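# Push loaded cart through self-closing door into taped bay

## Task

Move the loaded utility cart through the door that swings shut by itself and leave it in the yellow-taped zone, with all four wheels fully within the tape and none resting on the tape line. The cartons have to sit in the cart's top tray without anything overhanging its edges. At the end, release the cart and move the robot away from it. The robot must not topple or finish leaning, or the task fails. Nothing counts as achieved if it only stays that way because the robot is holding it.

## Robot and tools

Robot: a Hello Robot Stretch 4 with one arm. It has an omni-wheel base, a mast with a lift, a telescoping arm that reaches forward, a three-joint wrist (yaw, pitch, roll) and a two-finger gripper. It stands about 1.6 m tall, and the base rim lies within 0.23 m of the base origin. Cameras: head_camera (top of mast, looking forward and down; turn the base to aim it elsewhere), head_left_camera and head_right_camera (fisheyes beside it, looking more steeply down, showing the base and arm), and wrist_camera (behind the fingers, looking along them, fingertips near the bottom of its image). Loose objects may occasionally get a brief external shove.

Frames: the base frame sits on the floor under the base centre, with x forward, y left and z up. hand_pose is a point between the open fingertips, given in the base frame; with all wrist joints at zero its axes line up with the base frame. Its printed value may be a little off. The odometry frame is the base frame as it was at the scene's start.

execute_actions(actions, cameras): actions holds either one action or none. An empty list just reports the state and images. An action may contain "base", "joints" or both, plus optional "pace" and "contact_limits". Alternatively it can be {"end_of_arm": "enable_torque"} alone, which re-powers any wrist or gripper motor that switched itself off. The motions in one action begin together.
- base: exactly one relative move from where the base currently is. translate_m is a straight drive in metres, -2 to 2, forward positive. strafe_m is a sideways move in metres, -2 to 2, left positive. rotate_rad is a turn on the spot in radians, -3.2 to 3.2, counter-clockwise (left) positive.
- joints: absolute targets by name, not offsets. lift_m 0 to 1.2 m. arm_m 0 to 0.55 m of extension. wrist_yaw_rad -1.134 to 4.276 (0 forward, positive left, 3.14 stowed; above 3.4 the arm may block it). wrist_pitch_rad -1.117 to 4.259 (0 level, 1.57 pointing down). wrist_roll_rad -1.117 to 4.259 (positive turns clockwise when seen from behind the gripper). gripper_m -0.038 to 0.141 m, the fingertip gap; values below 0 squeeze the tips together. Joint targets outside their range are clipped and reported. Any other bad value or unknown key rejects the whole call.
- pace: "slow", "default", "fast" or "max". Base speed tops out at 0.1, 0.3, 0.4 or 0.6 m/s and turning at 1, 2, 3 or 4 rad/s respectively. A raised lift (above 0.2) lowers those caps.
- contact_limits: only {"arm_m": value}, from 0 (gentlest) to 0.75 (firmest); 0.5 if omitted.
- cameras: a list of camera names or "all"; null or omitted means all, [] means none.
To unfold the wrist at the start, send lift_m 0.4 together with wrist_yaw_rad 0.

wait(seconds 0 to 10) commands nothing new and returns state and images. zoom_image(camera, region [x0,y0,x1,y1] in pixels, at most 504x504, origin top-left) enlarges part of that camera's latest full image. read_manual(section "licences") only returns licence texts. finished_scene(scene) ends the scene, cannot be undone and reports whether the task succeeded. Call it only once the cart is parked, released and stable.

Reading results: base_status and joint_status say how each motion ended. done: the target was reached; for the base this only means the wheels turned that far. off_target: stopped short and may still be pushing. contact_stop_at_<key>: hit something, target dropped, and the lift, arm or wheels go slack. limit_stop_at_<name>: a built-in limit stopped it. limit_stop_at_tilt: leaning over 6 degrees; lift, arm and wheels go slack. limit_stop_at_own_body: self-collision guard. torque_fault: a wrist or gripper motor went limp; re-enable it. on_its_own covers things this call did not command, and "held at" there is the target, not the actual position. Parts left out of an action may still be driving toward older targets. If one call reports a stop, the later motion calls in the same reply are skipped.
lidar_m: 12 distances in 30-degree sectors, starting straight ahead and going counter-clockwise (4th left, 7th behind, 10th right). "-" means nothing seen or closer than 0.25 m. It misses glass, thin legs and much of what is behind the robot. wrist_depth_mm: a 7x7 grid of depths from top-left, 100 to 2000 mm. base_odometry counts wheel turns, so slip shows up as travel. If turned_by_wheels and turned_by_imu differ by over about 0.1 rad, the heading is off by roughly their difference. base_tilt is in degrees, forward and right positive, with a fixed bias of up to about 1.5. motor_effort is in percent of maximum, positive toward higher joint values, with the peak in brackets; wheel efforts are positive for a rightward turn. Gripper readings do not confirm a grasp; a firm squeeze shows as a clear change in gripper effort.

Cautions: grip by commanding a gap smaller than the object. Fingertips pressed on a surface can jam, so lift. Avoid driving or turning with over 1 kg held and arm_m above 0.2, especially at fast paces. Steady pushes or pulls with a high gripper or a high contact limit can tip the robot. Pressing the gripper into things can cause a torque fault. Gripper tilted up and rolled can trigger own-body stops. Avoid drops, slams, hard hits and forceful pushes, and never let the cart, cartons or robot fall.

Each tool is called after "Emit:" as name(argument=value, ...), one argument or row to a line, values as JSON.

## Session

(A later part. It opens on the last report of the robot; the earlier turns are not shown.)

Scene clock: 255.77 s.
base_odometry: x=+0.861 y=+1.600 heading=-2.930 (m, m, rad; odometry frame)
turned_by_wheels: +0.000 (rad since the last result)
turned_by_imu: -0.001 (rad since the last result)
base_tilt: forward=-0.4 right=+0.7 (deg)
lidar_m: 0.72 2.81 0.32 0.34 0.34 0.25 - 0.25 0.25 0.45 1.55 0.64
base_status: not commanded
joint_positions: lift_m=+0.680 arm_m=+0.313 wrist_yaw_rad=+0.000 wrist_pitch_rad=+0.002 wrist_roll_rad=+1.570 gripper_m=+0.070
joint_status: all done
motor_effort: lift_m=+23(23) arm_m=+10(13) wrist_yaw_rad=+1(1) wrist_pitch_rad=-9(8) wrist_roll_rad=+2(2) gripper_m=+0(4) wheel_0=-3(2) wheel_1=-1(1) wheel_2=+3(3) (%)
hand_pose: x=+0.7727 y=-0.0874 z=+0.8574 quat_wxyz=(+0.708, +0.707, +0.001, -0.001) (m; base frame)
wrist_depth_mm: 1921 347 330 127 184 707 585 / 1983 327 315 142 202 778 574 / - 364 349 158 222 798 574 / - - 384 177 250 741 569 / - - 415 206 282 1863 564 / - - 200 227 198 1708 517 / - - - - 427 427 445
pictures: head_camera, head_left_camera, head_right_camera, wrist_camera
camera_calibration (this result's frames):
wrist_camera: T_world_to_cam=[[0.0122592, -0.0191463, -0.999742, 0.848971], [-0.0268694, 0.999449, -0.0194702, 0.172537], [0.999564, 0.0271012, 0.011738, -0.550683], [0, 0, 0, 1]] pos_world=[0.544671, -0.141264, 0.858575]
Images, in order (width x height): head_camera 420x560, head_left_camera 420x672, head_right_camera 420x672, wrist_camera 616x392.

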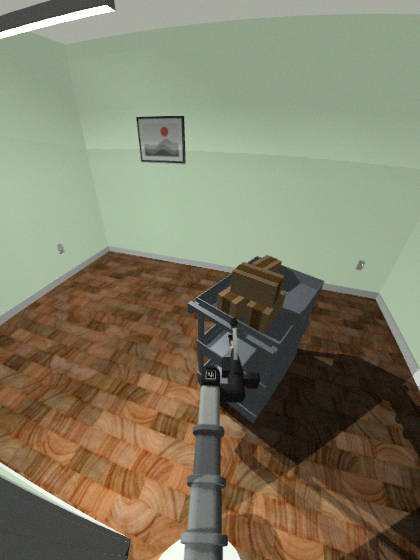

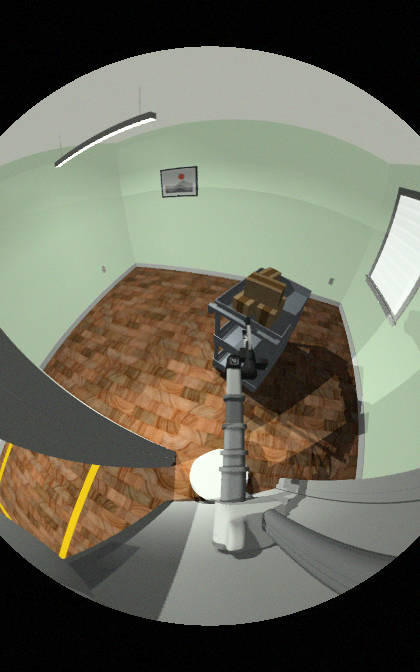

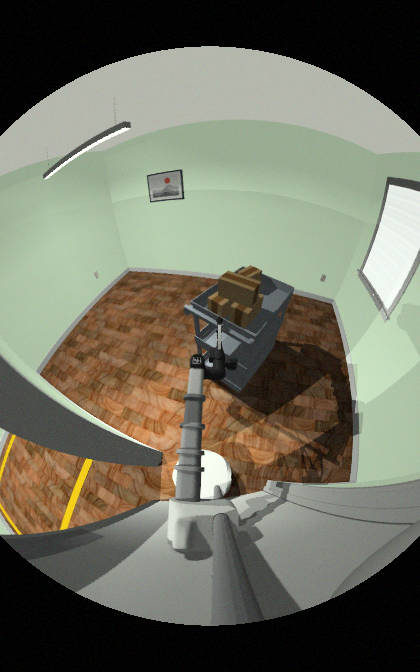

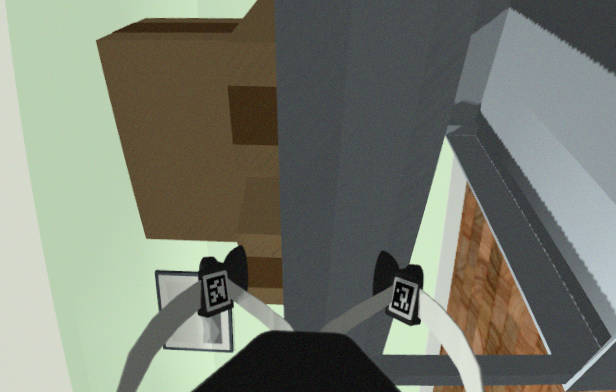

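Emit:
execute_actions(
  actions=[
    {"joints": {"arm_m": 0.322, "gripper_m": -0.02}},
  ],
)

Scene clock: 265.50 s.
base_odometry: x=+0.861 y=+1.600 heading=-2.930 (m, m, rad; odometry frame)
turned_by_wheels: +0.000 (rad since the last result)
turned_by_imu: -0.002 (rad since the last result)
base_tilt: forward=-0.5 right=+0.7 (deg)
lidar_m: 0.68 2.78 0.31 0.33 0.34 0.25 - 0.25 0.25 0.45 1.50 0.65
base_status: not commanded
joint_positions: lift_m=+0.680 arm_m=+0.321 wrist_yaw_rad=+0.002 wrist_pitch_rad=+0.001 wrist_roll_rad=+1.570 gripper_m=-0.019
joint_status: all done
motor_effort: lift_m=+22(23) arm_m=+6(4) wrist_yaw_rad=-7(6) wrist_pitch_rad=-4(8) wrist_roll_rad=+2(1) gripper_m=-18(21) wheel_0=-4(4) wheel_1=-2(2) wheel_2=+5(5) (%)
hand_pose: x=+0.7805 y=-0.0867 z=+0.8579 quat_wxyz=(+0.708, +0.707, +0.001, +0.001) (m; base frame)
wrist_depth_mm: 1921 303 300 116 172 430 591 / 1983 315 303 127 188 741 580 / - 349 330 140 209 788 580 / - 394 368 160 233 750 574 / - - 407 182 263 1921 554 / - - 187 205 185 1756 504 / - - - - 410 407 436
pictures: head_camera, head_left_camera, head_right_camera, wrist_camera
camera_calibration (this result's frames):
wrist_camera: T_world_to_cam=[[0.0136916, -0.0191143, -0.999724, 0.848184], [-0.0291723, 0.999384, -0.0195074, 0.173905], [0.999481, 0.0294313, 0.0131255, -0.559375], [0, 0, 0, 1]] pos_world=[0.552545, -0.141122, 0.858685]
Images, in order (width x height): head_camera 420x560, head_left_camera 420x672, head_right_camera 420x672, wrist_camera 616x392.

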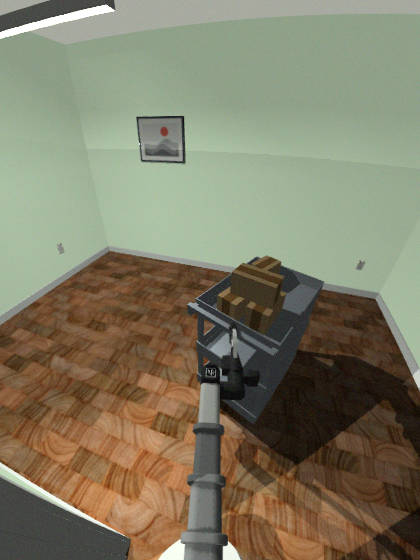

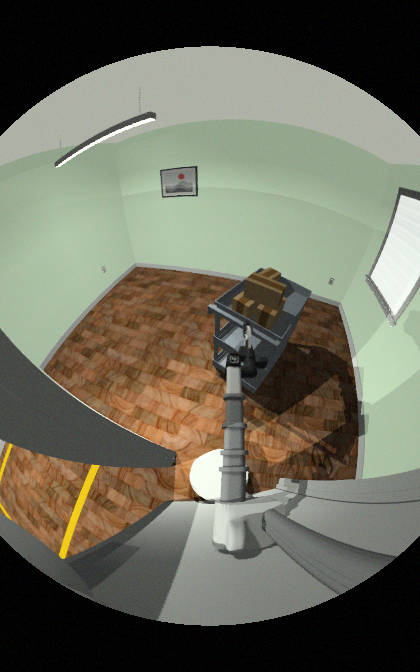

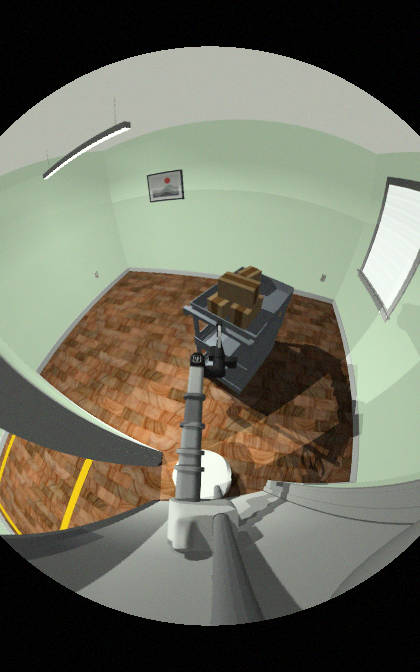

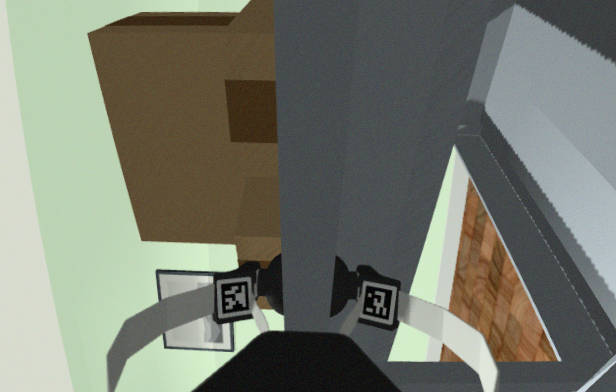

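Emit:
execute_actions(
  actions=[
    {"joints": {"arm_m": 0.08}, "pace": "slow"},
  ],
)

Scene clock: 271.63 s.
base_odometry: x=+0.861 y=+1.600 heading=-2.930 (m, m, rad; odometry frame)
turned_by_wheels: +0.000 (rad since the last result)
turned_by_imu: -0.002 (rad since the last result)
base_tilt: forward=-0.5 right=+0.8 (deg)
lidar_m: 0.53 2.77 0.33 0.35 0.34 0.25 - 0.25 0.25 0.46 1.56 0.46
base_status: not commanded
joint_positions: lift_m=+0.680 arm_m=+0.082 wrist_yaw_rad=+0.002 wrist_pitch_rad=+0.001 wrist_roll_rad=+1.570 gripper_m=-0.019
joint_status: all done
motor_effort: lift_m=+22(23) arm_m=-11(18) wrist_yaw_rad=-7(9) wrist_pitch_rad=-5(6) wrist_roll_rad=+2(2) gripper_m=-20(20) wheel_0=-5(5) wheel_1=-3(2) wheel_2=+6(6) (%)
hand_pose: x=+0.5416 y=-0.0867 z=+0.8577 quat_wxyz=(+0.708, +0.707, +0.001, +0.000) (m; base frame)
wrist_depth_mm: - - - 135 189 699 580 / - 330 315 145 204 741 580 / - 349 342 159 219 788 574 / - 382 368 176 238 778 574 / - - 392 193 260 1863 569 / - - 187 205 186 1756 521 / - - - - - 1499 492
pictures: head_camera, head_left_camera, head_right_camera, wrist_camera
camera_calibration (this result's frames):
wrist_camera: T_world_to_cam=[[0.0132941, -0.019117, -0.999729, 0.85156], [-0.0290912, 0.999387, -0.0194973, 0.166907], [0.999488, 0.0293425, 0.0127298, -0.320261], [0, 0, 0, 1]] pos_world=[0.313632, -0.141128, 0.858661]
Images, in order (width x height): head_camera 420x560, head_left_camera 420x672, head_right_camera 420x672, wrist_camera 616x392.

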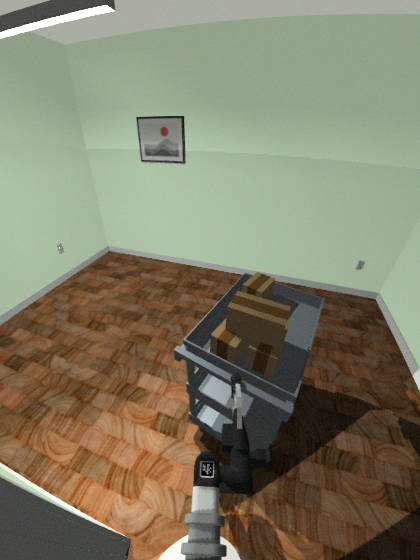

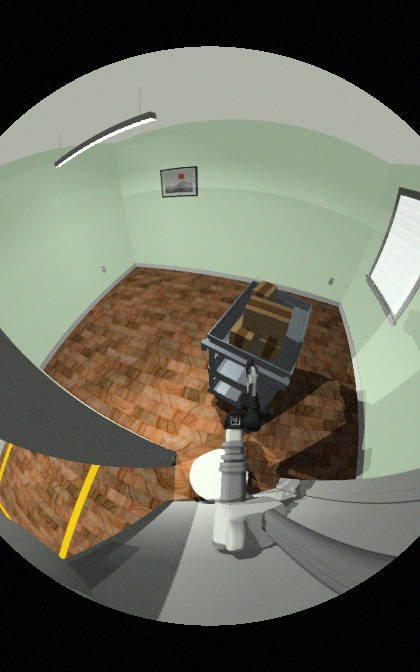

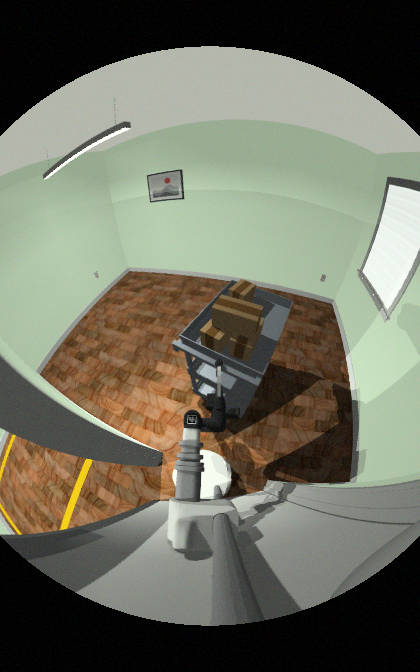

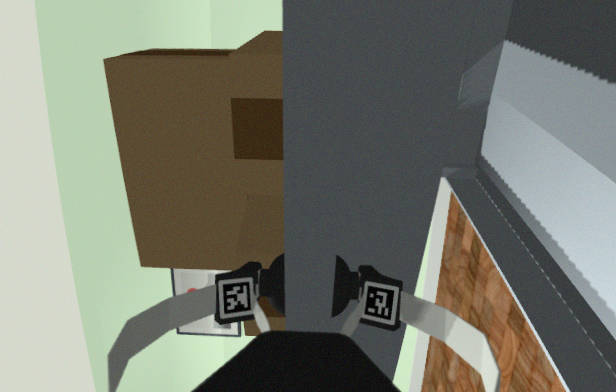

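Emit:
execute_actions(
  actions=[
    {"base": {"rotate_rad": -0.22}, "joints": {"gripper_m": -0.03}, "pace": "slow"},
  ],
)

Scene clock: 289.97 s.
base_odometry: x=+0.861 y=+1.600 heading=+3.134 (m, m, rad; odometry frame)
turned_by_wheels: -0.219 (rad since the last result)
turned_by_imu: -0.220 (rad since the last result)
base_tilt: forward=-0.7 right=+0.7 (deg)
lidar_m: 0.50 0.53 2.47 0.32 2.57 0.25 0.25 - 0.25 0.34 1.37 0.51
base_status: done
joint_positions: lift_m=+0.680 arm_m=+0.081 wrist_yaw_rad=+0.004 wrist_pitch_rad=+0.001 wrist_roll_rad=+1.570 gripper_m=-0.029
joint_status: all done
motor_effort: lift_m=+23(23) arm_m=-8(11) wrist_yaw_rad=-8(47) wrist_pitch_rad=-6(5) wrist_roll_rad=+2(2) gripper_m=-19(18) wheel_0=+4(15) wheel_1=+2(5) wheel_2=+3(12) (%)
hand_pose: x=+0.5410 y=-0.0864 z=+0.8577 quat_wxyz=(+0.708, +0.707, +0.002, +0.001) (m; base frame)
wrist_depth_mm: - - - 180 236 1808 1308 / - - - 184 241 842 559 / - - 366 187 245 842 580 / - 370 368 191 251 831 574 / - 373 370 196 256 842 574 / - 375 186 200 185 723 564 / - - - - 268 627 554
pictures: head_camera, head_left_camera, head_right_camera, wrist_camera
camera_calibration (this result's frames):
wrist_camera: T_world_to_cam=[[0.0133107, -0.0191016, -0.999729, 0.851567], [-0.0302264, 0.999353, -0.0194969, 0.167173], [0.999454, 0.0304778, 0.0127247, -0.31956], [0, 0, 0, 1]] pos_world=[0.313103, -0.141059, 0.858662]
Images, in order (width x height): head_camera 420x560, head_left_camera 420x672, head_right_camera 420x672, wrist_camera 616x392.

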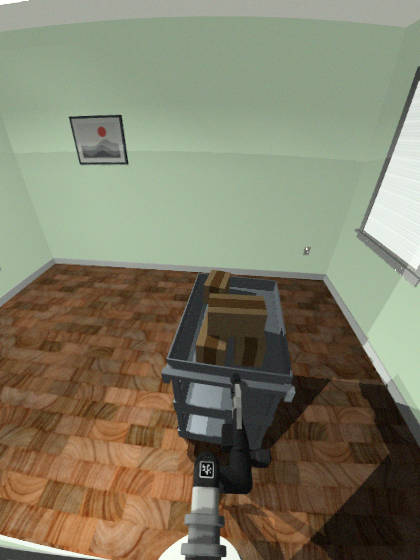

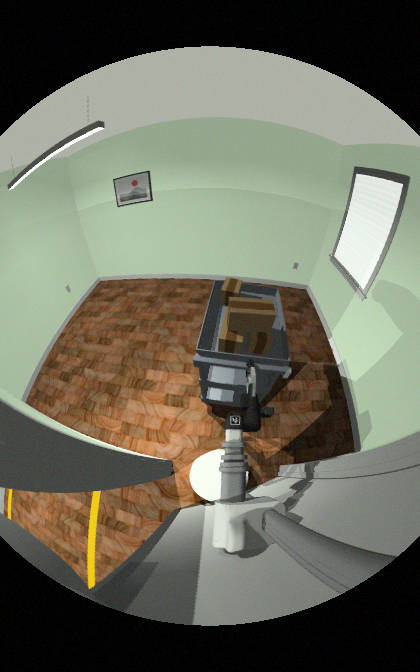

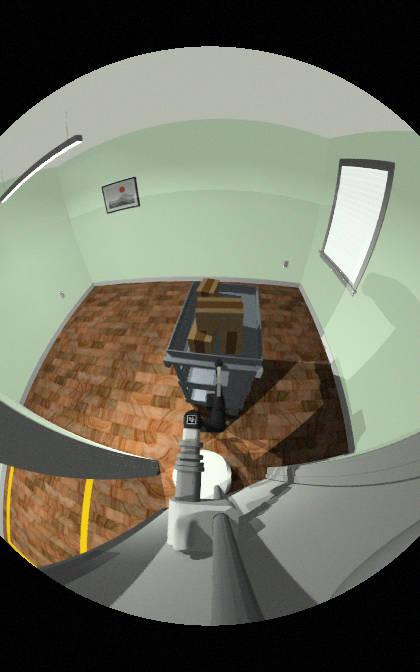

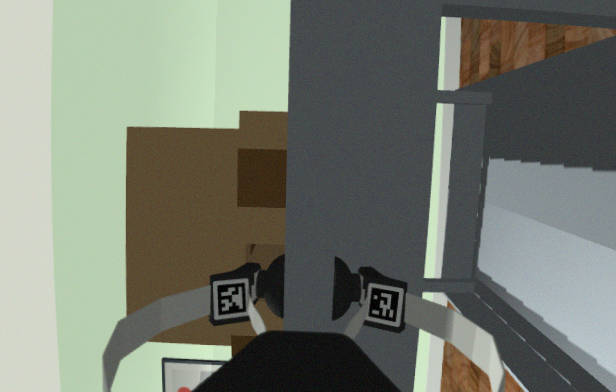

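Emit:
execute_actions(
  actions=[
    {"base": {"translate_m": -0.45}},
  ],
)

Scene clock: 297.87 s.
base_odometry: x=+1.311 y=+1.596 heading=+3.133 (m, m, rad; odometry frame)
turned_by_wheels: +0.000 (rad since the last result)
turned_by_imu: +0.000 (rad since the last result)
base_tilt: forward=-0.6 right=+0.6 (deg)
lidar_m: 0.48 0.54 0.56 1.81 2.35 1.79 0.30 0.25 - 0.25 0.28 0.51
base_status: done
joint_positions: lift_m=+0.680 arm_m=+0.081 wrist_yaw_rad=-0.004 wrist_pitch_rad=+0.001 wrist_roll_rad=+1.570 gripper_m=-0.029
joint_status: not commanded
motor_effort: lift_m=+22(23) arm_m=-7(8) wrist_yaw_rad=+11(19) wrist_pitch_rad=-6(7) wrist_roll_rad=+2(2) gripper_m=-21(26) wheel_0=-2(11) wheel_1=-2(8) wheel_2=-1(20) (%)
hand_pose: x=+0.5403 y=-0.0886 z=+0.8577 quat_wxyz=(+0.708, +0.707, -0.001, -0.002) (m; base frame)
wrist_depth_mm: - - - 179 234 1863 1229 / - - - 183 240 798 549 / - - 366 188 245 842 569 / - 373 370 192 252 842 574 / - 373 373 197 257 820 564 / - 375 185 202 185 723 559 / - - - - 271 615 554
pictures: head_camera, head_left_camera, head_right_camera, wrist_camera
camera_calibration (this result's frames):
wrist_camera: T_world_to_cam=[[0.0127507, -0.0192015, -0.999734, 0.851738], [-0.0225587, 0.999556, -0.0194857, 0.16523], [0.999664, 0.0228011, 0.0123119, -0.319259], [0, 0, 0, 1]] pos_world=[0.312018, -0.141522, 0.858662]
Images, in order (width x height): head_camera 420x560, head_left_camera 420x672, head_right_camera 420x672, wrist_camera 616x392.

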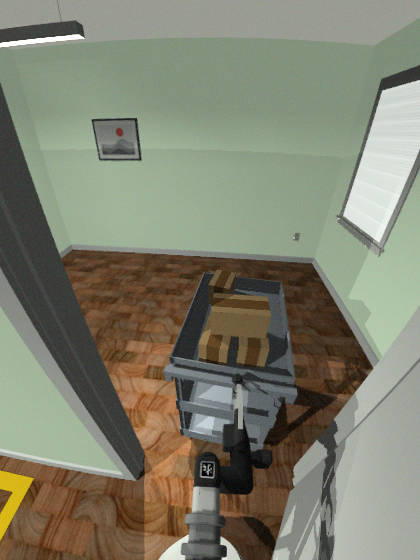

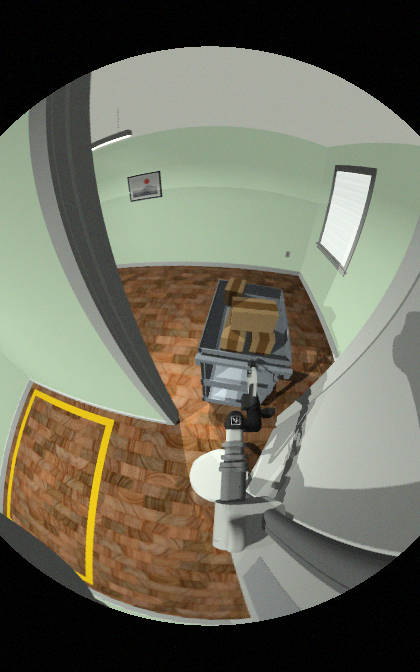

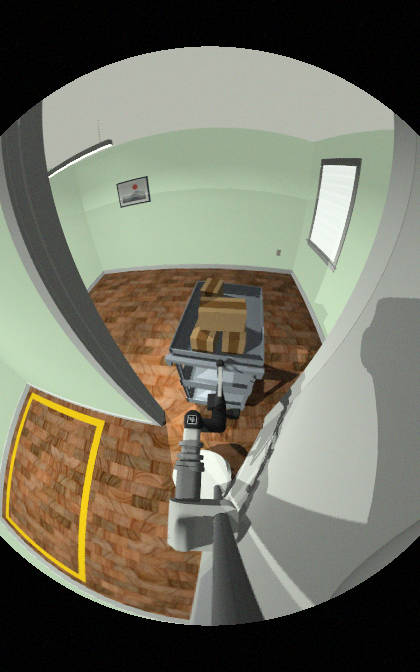

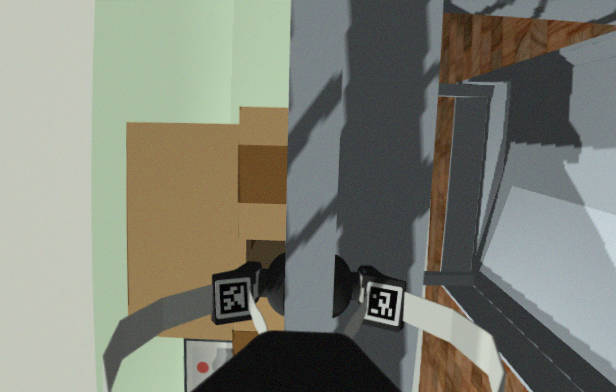

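Emit:
execute_actions(
  actions=[
    {"base": {"translate_m": -0.45}},
  ],
)

Scene clock: 366.53 s.
base_odometry: x=+1.761 y=+1.592 heading=+3.133 (m, m, rad; odometry frame)
turned_by_wheels: +0.000 (rad since the last result)
turned_by_imu: +0.001 (rad since the last result)
base_tilt: forward=-0.5 right=+0.8 (deg)
lidar_m: 0.49 0.54 1.23 2.43 1.74 1.30 1.25 1.33 1.34 1.30 0.25 0.40
base_status: done
joint_positions: lift_m=+0.680 arm_m=+0.081 wrist_yaw_rad=-0.001 wrist_pitch_rad=+0.001 wrist_roll_rad=+1.570 gripper_m=-0.029
joint_status: not commanded
motor_effort: lift_m=+22(22) arm_m=-7(7) wrist_yaw_rad=+5(13) wrist_pitch_rad=-7(7) wrist_roll_rad=+2(1) gripper_m=-23(21) wheel_0=+1(8) wheel_1=-2(9) wheel_2=+0(12) (%)
hand_pose: x=+0.5406 y=-0.0877 z=+0.8577 quat_wxyz=(+0.708, +0.707, +0.000, -0.001) (m; base frame)
wrist_depth_mm: - - - 170 225 1863 1205 / - - - 177 232 788 574 / - 366 359 183 239 842 580 / - 373 366 190 248 842 574 / - 379 373 196 256 831 564 / - 379 186 202 184 699 564 / - - - - 277 1025 539
pictures: head_camera, head_left_camera, head_right_camera, wrist_camera
camera_calibration (this result's frames):
wrist_camera: T_world_to_cam=[[0.012815, -0.0191595, -0.999734, 0.851732], [-0.0258361, 0.999476, -0.0194858, 0.166057], [0.999584, 0.026079, 0.0123133, -0.31924], [0, 0, 0, 1]] pos_world=[0.312482, -0.141325, 0.858672]
Images, in order (width x height): head_camera 420x560, head_left_camera 420x672, head_right_camera 420x672, wrist_camera 616x392.

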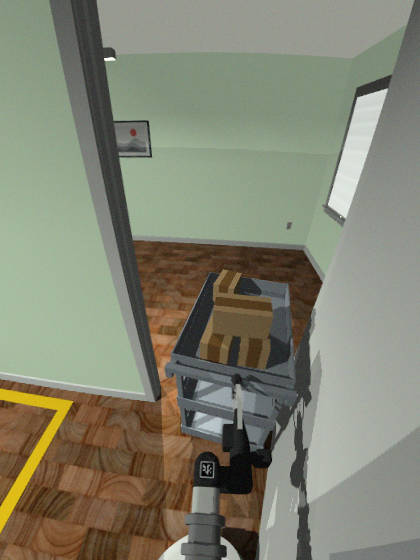

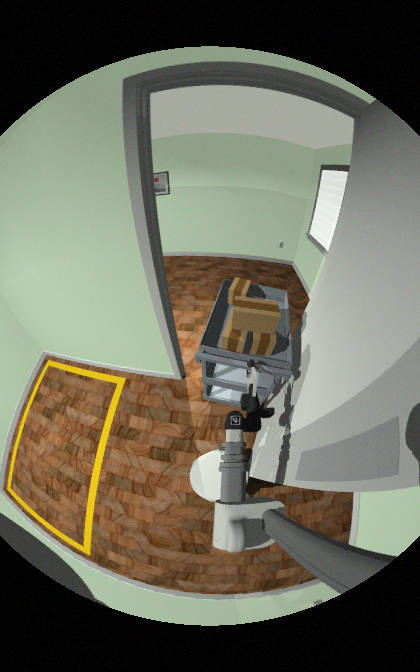

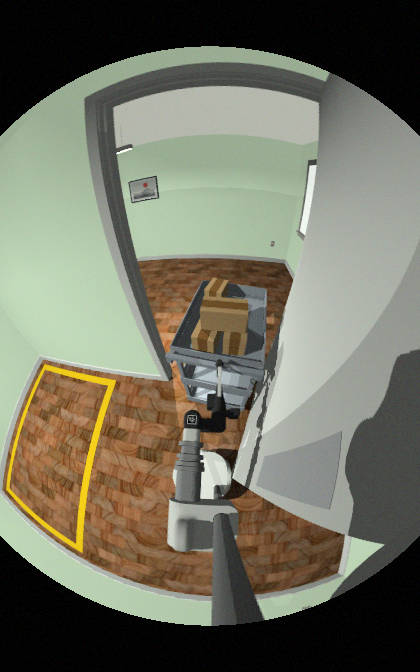

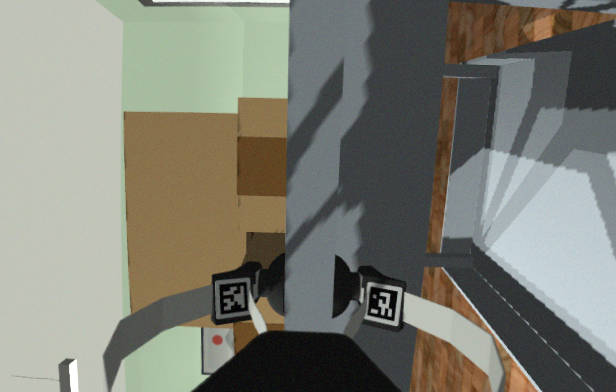

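Emit:
execute_actions(
  actions=[
    {"base": {"strafe_m": 0.15}, "joints": {"wrist_yaw_rad": -0.1}, "pace": "slow"},
  ],
)

Scene clock: 400.13 s.
base_odometry: x=+1.760 y=+1.442 heading=+3.133 (m, m, rad; odometry frame)
turned_by_wheels: +0.000 (rad since the last result)
turned_by_imu: -0.004 (rad since the last result)
base_tilt: forward=-0.5 right=+0.7 (deg)
lidar_m: 0.48 0.86 1.25 2.28 1.72 1.30 1.25 1.34 1.46 1.41 0.25 0.48
base_status: done
joint_positions: lift_m=+0.680 arm_m=+0.081 wrist_yaw_rad=-0.106 wrist_pitch_rad=+0.001 wrist_roll_rad=+1.570 gripper_m=-0.029
joint_status: all done
on_its_own: wrist_yaw_rad is at rest, and its effort (+19) is outside its rest range (-13 to +13)
motor_effort: lift_m=+22(22) arm_m=-7(8) wrist_yaw_rad=+19(38) wrist_pitch_rad=-6(6) wrist_roll_rad=+1(2) gripper_m=-22(25) wheel_0=-2(11) wheel_1=-3(4) wheel_2=-1(7) (%)
hand_pose: x=+0.5298 y=-0.1175 z=+0.8577 quat_wxyz=(+0.707, +0.706, -0.037, -0.038) (m; base frame)
wrist_depth_mm: - - - 161 215 759 554 / - - - 170 224 788 580 / - 359 351 177 234 831 574 / - 370 359 185 245 842 574 / - 384 375 195 255 809 574 / - 387 185 202 185 676 564 / - - - - 283 1537 521
pictures: head_camera, head_left_camera, head_right_camera, wrist_camera
camera_calibration (this result's frames):
wrist_camera: T_world_to_cam=[[0.0108255, -0.0204098, -0.999733, 0.852233], [0.0793259, 0.996658, -0.0194881, 0.139537], [0.99679, -0.0790937, 0.0124084, -0.318617], [0, 0, 0, 1]] pos_world=[0.297299, -0.146877, 0.858678]
Images, in order (width x height): head_camera 420x560, head_left_camera 420x672, head_right_camera 420x672, wrist_camera 616x392.

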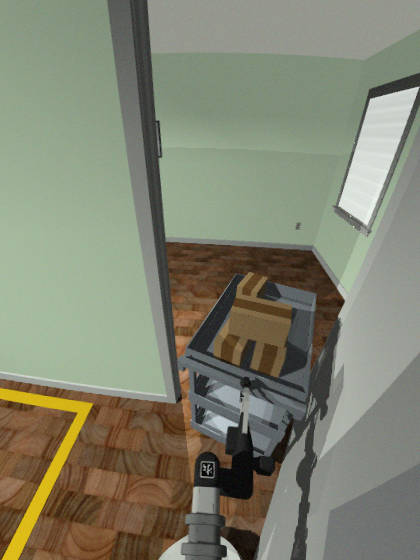

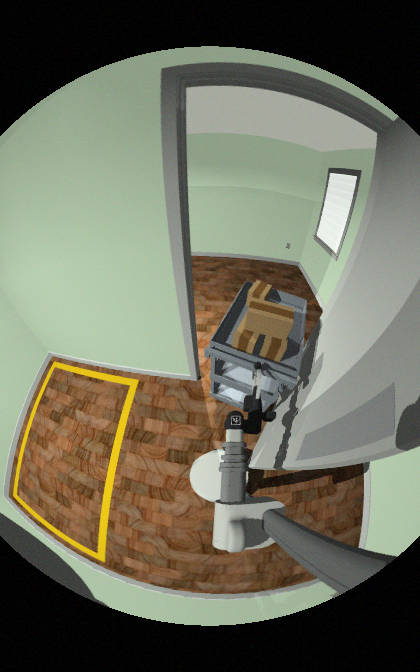

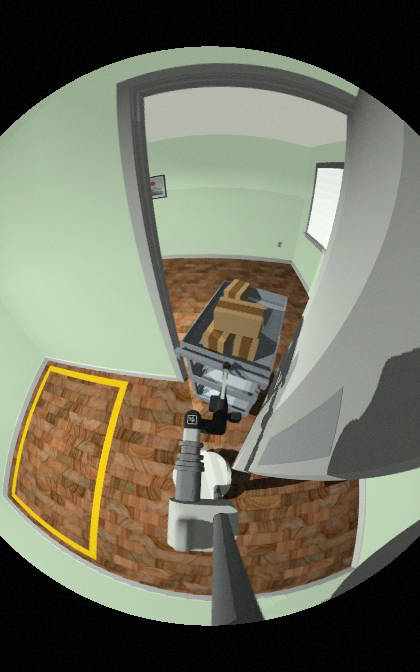

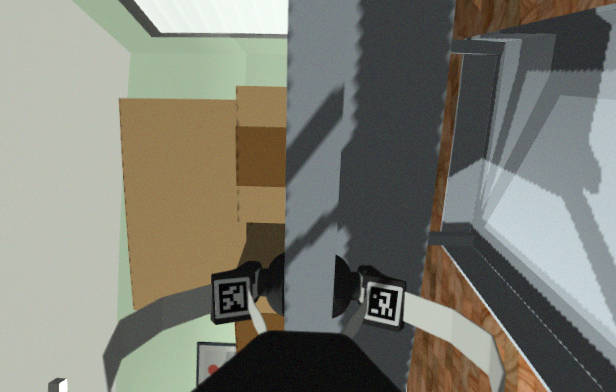

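Emit:
execute_actions(
  actions=[
    {"base": {"translate_m": -0.45}, "joints": {"wrist_yaw_rad": -0.2}},
  ],
)

Scene clock: 426.77 s.
base_odometry: x=+2.210 y=+1.439 heading=+3.134 (m, m, rad; odometry frame)
turned_by_wheels: +0.001 (rad since the last result)
turned_by_imu: +0.006 (rad since the last result)
base_tilt: forward=-0.6 right=+0.7 (deg)
lidar_m: 0.46 1.33 1.93 2.30 1.08 0.82 0.81 0.85 1.23 1.37 1.48 0.50
base_status: done
joint_positions: lift_m=+0.680 arm_m=+0.081 wrist_yaw_rad=-0.192 wrist_pitch_rad=+0.001 wrist_roll_rad=+1.570 gripper_m=-0.029
joint_status: all done
on_its_own: wrist_yaw_rad is at rest, and its effort (-22) is outside its rest range (-13 to +13)
motor_effort: lift_m=+22(22) arm_m=-7(7) wrist_yaw_rad=-22(79) wrist_pitch_rad=-7(8) wrist_roll_rad=+2(2) gripper_m=-21(29) wheel_0=+3(11) wheel_1=+1(5) wheel_2=+2(24) (%)
hand_pose: x=+0.5186 y=-0.1410 z=+0.8577 quat_wxyz=(+0.704, +0.703, -0.067, -0.069) (m; base frame)
wrist_depth_mm: 433 442 410 217 278 285 300 / 1042 1042 991 216 277 798 597 / - - - 214 274 866 549 / - - 387 211 273 831 574 / - 384 377 209 268 842 569 / - 375 186 206 185 750 559 / - 364 364 - 264 676 569
pictures: head_camera, head_left_camera, head_right_camera, wrist_camera
camera_calibration (this result's frames):
wrist_camera: T_world_to_cam=[[0.0088958, -0.0212423, -0.999735, 0.852724], [0.164969, 0.986106, -0.0194848, 0.117935], [0.986259, -0.164752, 0.0122765, -0.31585], [0, 0, 0, 1]] pos_world=[0.284469, -0.150219, 0.858673]
Images, in order (width x height): head_camera 420x560, head_left_camera 420x672, head_right_camera 420x672, wrist_camera 616x392.

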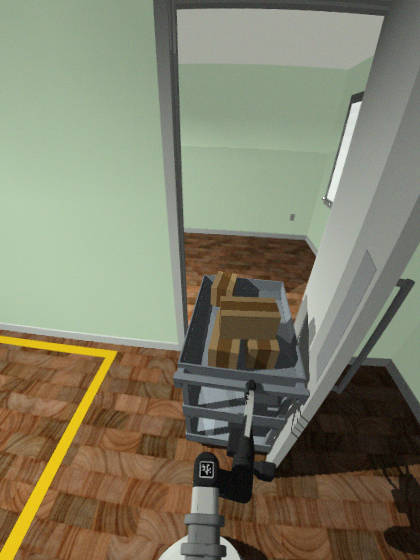

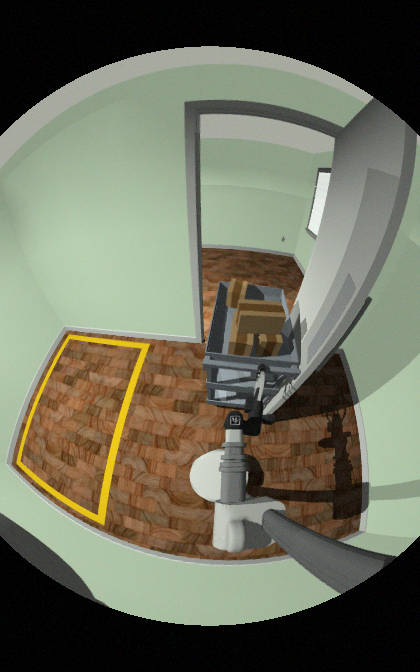

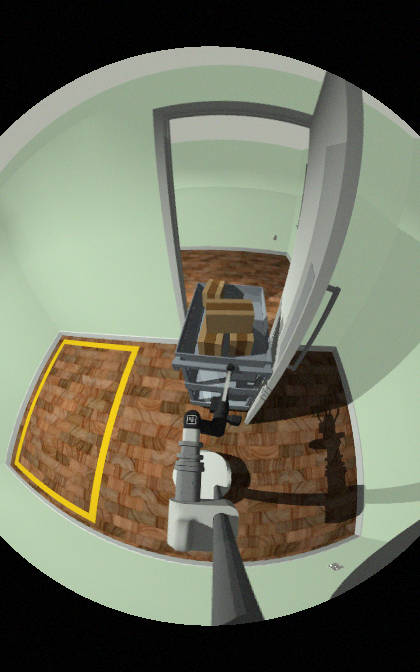

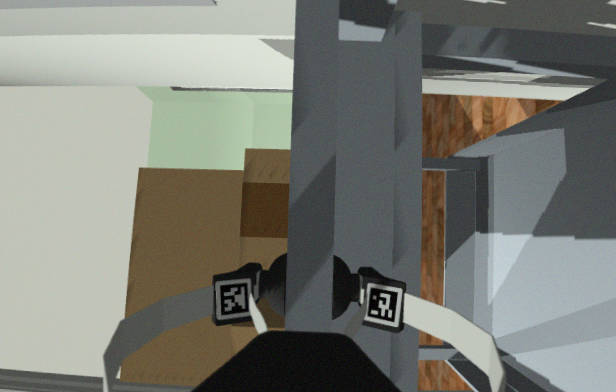

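Emit:
execute_actions(
  actions=[
    {"base": {"strafe_m": 0.5}},
  ],
)

Scene clock: 435.13 s.
base_odometry: x=+2.205 y=+0.939 heading=+3.133 (m, m, rad; odometry frame)
turned_by_wheels: +0.000 (rad since the last result)
turned_by_imu: -0.006 (rad since the last result)
base_tilt: forward=-0.6 right=+0.5 (deg)
lidar_m: 0.54 1.37 1.86 1.81 1.06 0.79 0.79 0.83 1.18 1.88 0.88 0.44
base_status: done
joint_positions: lift_m=+0.680 arm_m=+0.081 wrist_yaw_rad=-0.200 wrist_pitch_rad=+0.001 wrist_roll_rad=+1.570 gripper_m=-0.029
joint_status: not commanded
motor_effort: lift_m=+22(22) arm_m=-7(7) wrist_yaw_rad=+0(42) wrist_pitch_rad=-7(7) wrist_roll_rad=+2(3) gripper_m=-21(25) wheel_0=-1(12) wheel_1=-2(6) wheel_2=+0(7) (%)
hand_pose: x=+0.5175 y=-0.1430 z=+0.8577 quat_wxyz=(+0.704, +0.703, -0.070, -0.071) (m; base frame)
wrist_depth_mm: - - - 140 193 741 574 / - 334 320 151 208 788 580 / - 355 345 167 226 854 580 / - 389 375 183 246 778 574 / 1042 1025 397 200 271 1042 564 / 1025 1008 184 215 184 1025 530 / 991 991 991 - 991 991 496
pictures: head_camera, head_left_camera, head_right_camera, wrist_camera
camera_calibration (this result's frames):
wrist_camera: T_world_to_cam=[[0.00874903, -0.0212087, -0.999737, 0.852793], [0.172455, 0.984827, -0.0193831, 0.115966], [0.984979, -0.17224, 0.0122738, -0.315493], [0, 0, 0, 1]] pos_world=[0.283294, -0.15046, 0.858689]
Images, in order (width x height): head_camera 420x560, head_left_camera 420x672, head_right_camera 420x672, wrist_camera 616x392.

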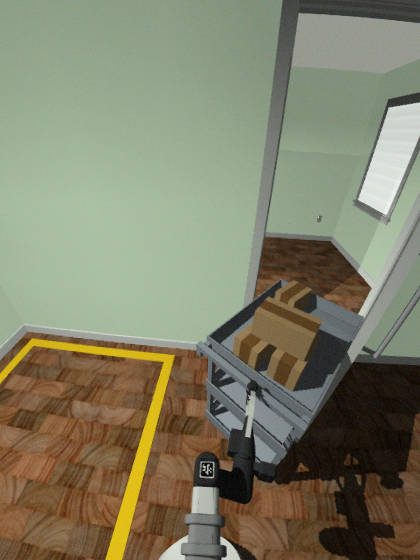

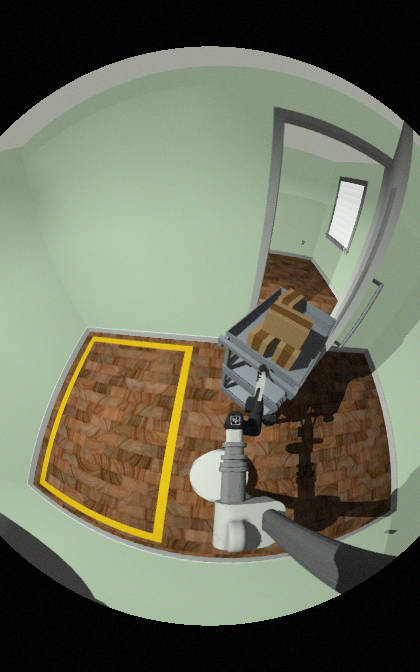

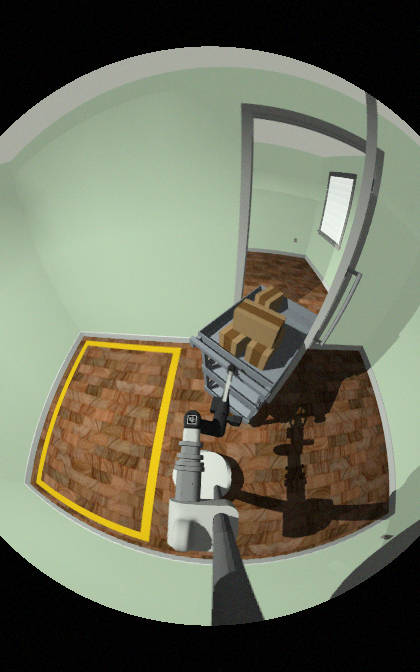

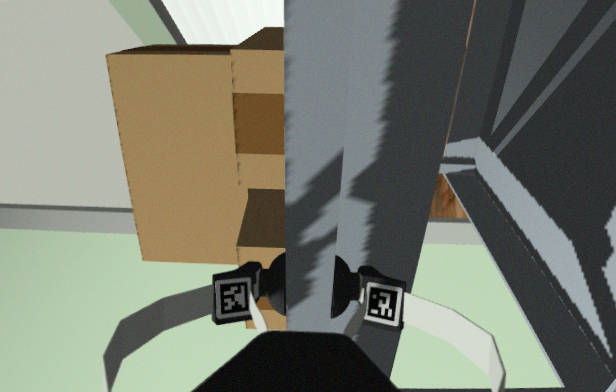

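Emit:
execute_actions(
  actions=[
    {"base": {"strafe_m": 0.45}, "joints": {"wrist_yaw_rad": -0.33}},
  ],
)

Scene clock: 441.40 s.
base_odometry: x=+2.201 y=+0.489 heading=+3.133 (m, m, rad; odometry frame)
turned_by_wheels: -0.001 (rad since the last result)
turned_by_imu: -0.006 (rad since the last result)
base_tilt: forward=-0.5 right=+0.7 (deg)
lidar_m: 0.57 1.36 1.42 1.35 1.04 0.79 0.75 0.81 1.13 2.36 0.54 0.40
base_status: done
joint_positions: lift_m=+0.680 arm_m=+0.081 wrist_yaw_rad=-0.332 wrist_pitch_rad=+0.001 wrist_roll_rad=+1.570 gripper_m=-0.029
joint_status: all done
motor_effort: lift_m=+22(22) arm_m=-7(8) wrist_yaw_rad=+7(51) wrist_pitch_rad=-7(7) wrist_roll_rad=+1(2) gripper_m=-19(23) wheel_0=-3(16) wheel_1=-3(8) wheel_2=-2(8) (%)
hand_pose: x=+0.4964 y=-0.1768 z=+0.8577 quat_wxyz=(+0.698, +0.697, -0.116, -0.118) (m; base frame)
wrist_depth_mm: 1060 319 307 124 180 691 580 / - 322 312 136 196 741 580 / 1182 353 342 150 217 788 574 / 1138 1098 373 174 242 750 569 / 1078 1078 410 198 272 1098 564 / 1042 1025 185 216 185 1060 517 / 1008 1008 1008 - 418 415 442
pictures: head_camera, head_left_camera, head_right_camera, wrist_camera
camera_calibration (this result's frames):
wrist_camera: T_world_to_cam=[[0.00590674, -0.0221877, -0.999736, 0.85351], [0.30082, 0.953484, -0.0193839, 0.0835962], [0.953663, -0.300627, 0.0123065, -0.307626], [0, 0, 0, 1]] pos_world=[0.263182, -0.153251, 0.858692]
Images, in order (width x height): head_camera 420x560, head_left_camera 420x672, head_right_camera 420x672, wrist_camera 616x392.

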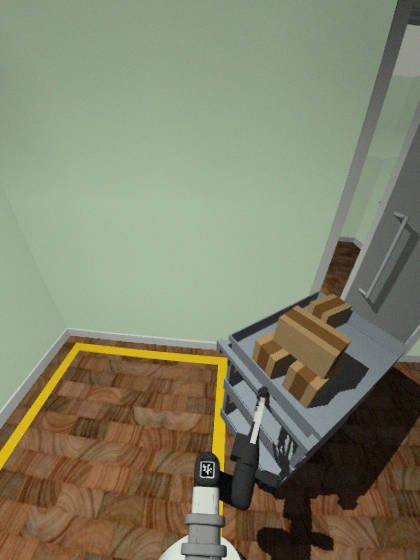

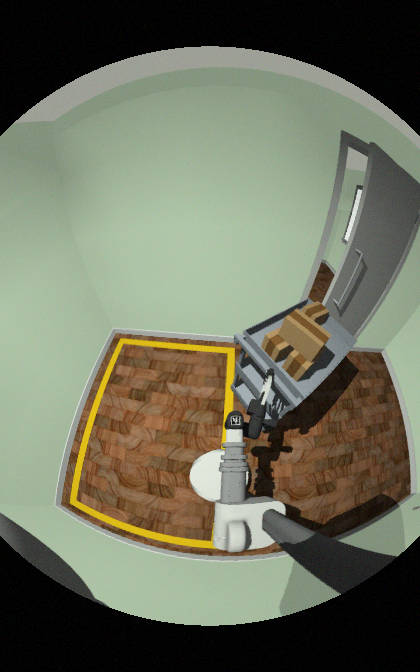

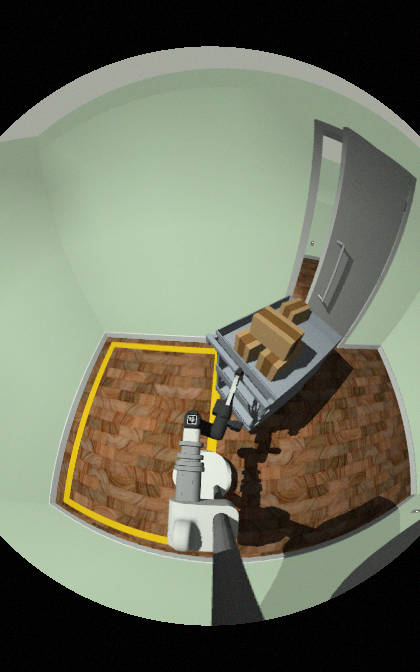

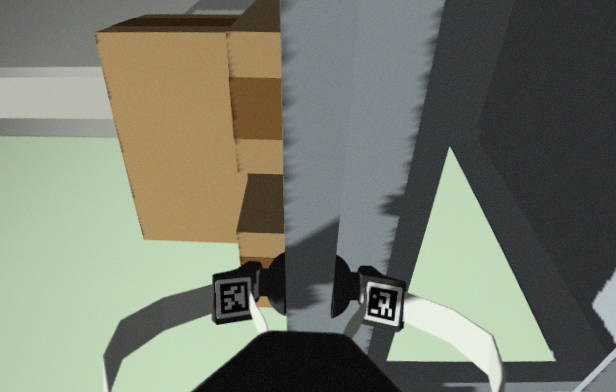

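Emit:
execute_actions(
  actions=[
    {"base": {"strafe_m": 1.03}, "joints": {"wrist_yaw_rad": -0.47}},
  ],
)

Scene clock: 453.70 s.
base_odometry: x=+2.191 y=-0.541 heading=+3.133 (m, m, rad; odometry frame)
turned_by_wheels: +0.000 (rad since the last result)
turned_by_imu: -0.011 (rad since the last result)
base_tilt: forward=-0.6 right=+0.6 (deg)
lidar_m: 1.21 0.47 0.34 0.32 0.36 0.52 0.70 0.75 1.08 0.57 0.31 0.33
base_status: done
joint_positions: lift_m=+0.680 arm_m=+0.081 wrist_yaw_rad=-0.472 wrist_pitch_rad=+0.002 wrist_roll_rad=+1.570 gripper_m=-0.029
joint_status: all done
motor_effort: lift_m=+22(22) arm_m=-7(7) wrist_yaw_rad=+6(49) wrist_pitch_rad=-7(7) wrist_roll_rad=+1(1) gripper_m=-20(26) wheel_0=+1(18) wheel_1=+0(6) wheel_2=-2(6) (%)
hand_pose: x=+0.4694 y=-0.2090 z=+0.8576 quat_wxyz=(+0.688, +0.687, -0.165, -0.166) (m; base frame)
wrist_depth_mm: 1537 260 195 - - - - / 1499 325 293 - - - - / 1336 1336 1308 132 129 - - / 1229 1281 1308 208 - - - / 1182 1182 - - - - - / 1098 1118 - - - - - / 1060 1042 - - - - -
pictures: head_camera, head_left_camera, head_right_camera, wrist_camera
camera_calibration (this result's frames):
wrist_camera: T_world_to_cam=[[0.00261606, -0.0227041, -0.999739, 0.854345], [0.430389, 0.902436, -0.0193681, 0.0509086], [0.90264, -0.430225, 0.0121324, -0.294612], [0, 0, 0, 1]] pos_world=[0.241783, -0.153294, 0.858682]
Images, in order (width x height): head_camera 420x560, head_left_camera 420x672, head_right_camera 420x672, wrist_camera 616x392.

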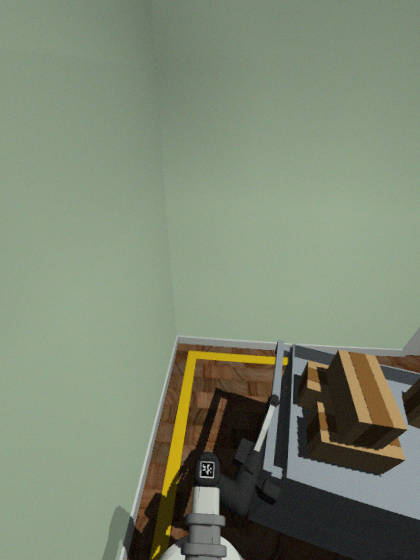

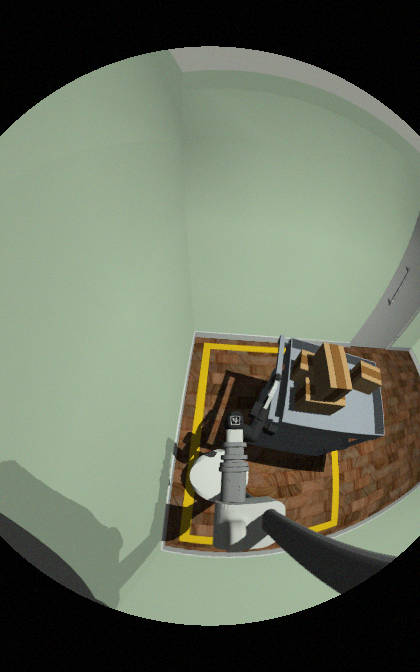

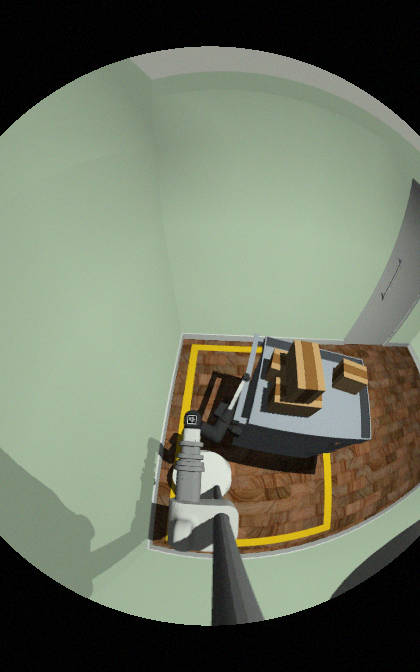

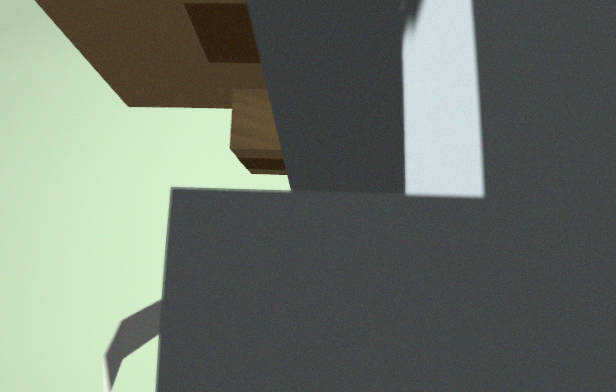

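Emit:
zoom_image(
  camera="head_right_camera",
  region=[170, 320, 410, 560],
)

Region (170, 320, 410, 560) of head_right_camera's 420x672 image, scaled by 2.100, with more detail than that image has.

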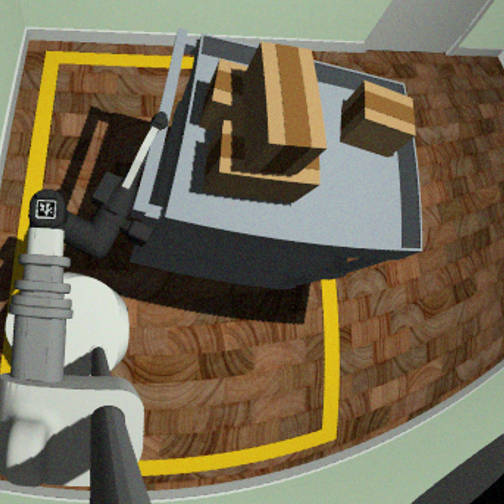

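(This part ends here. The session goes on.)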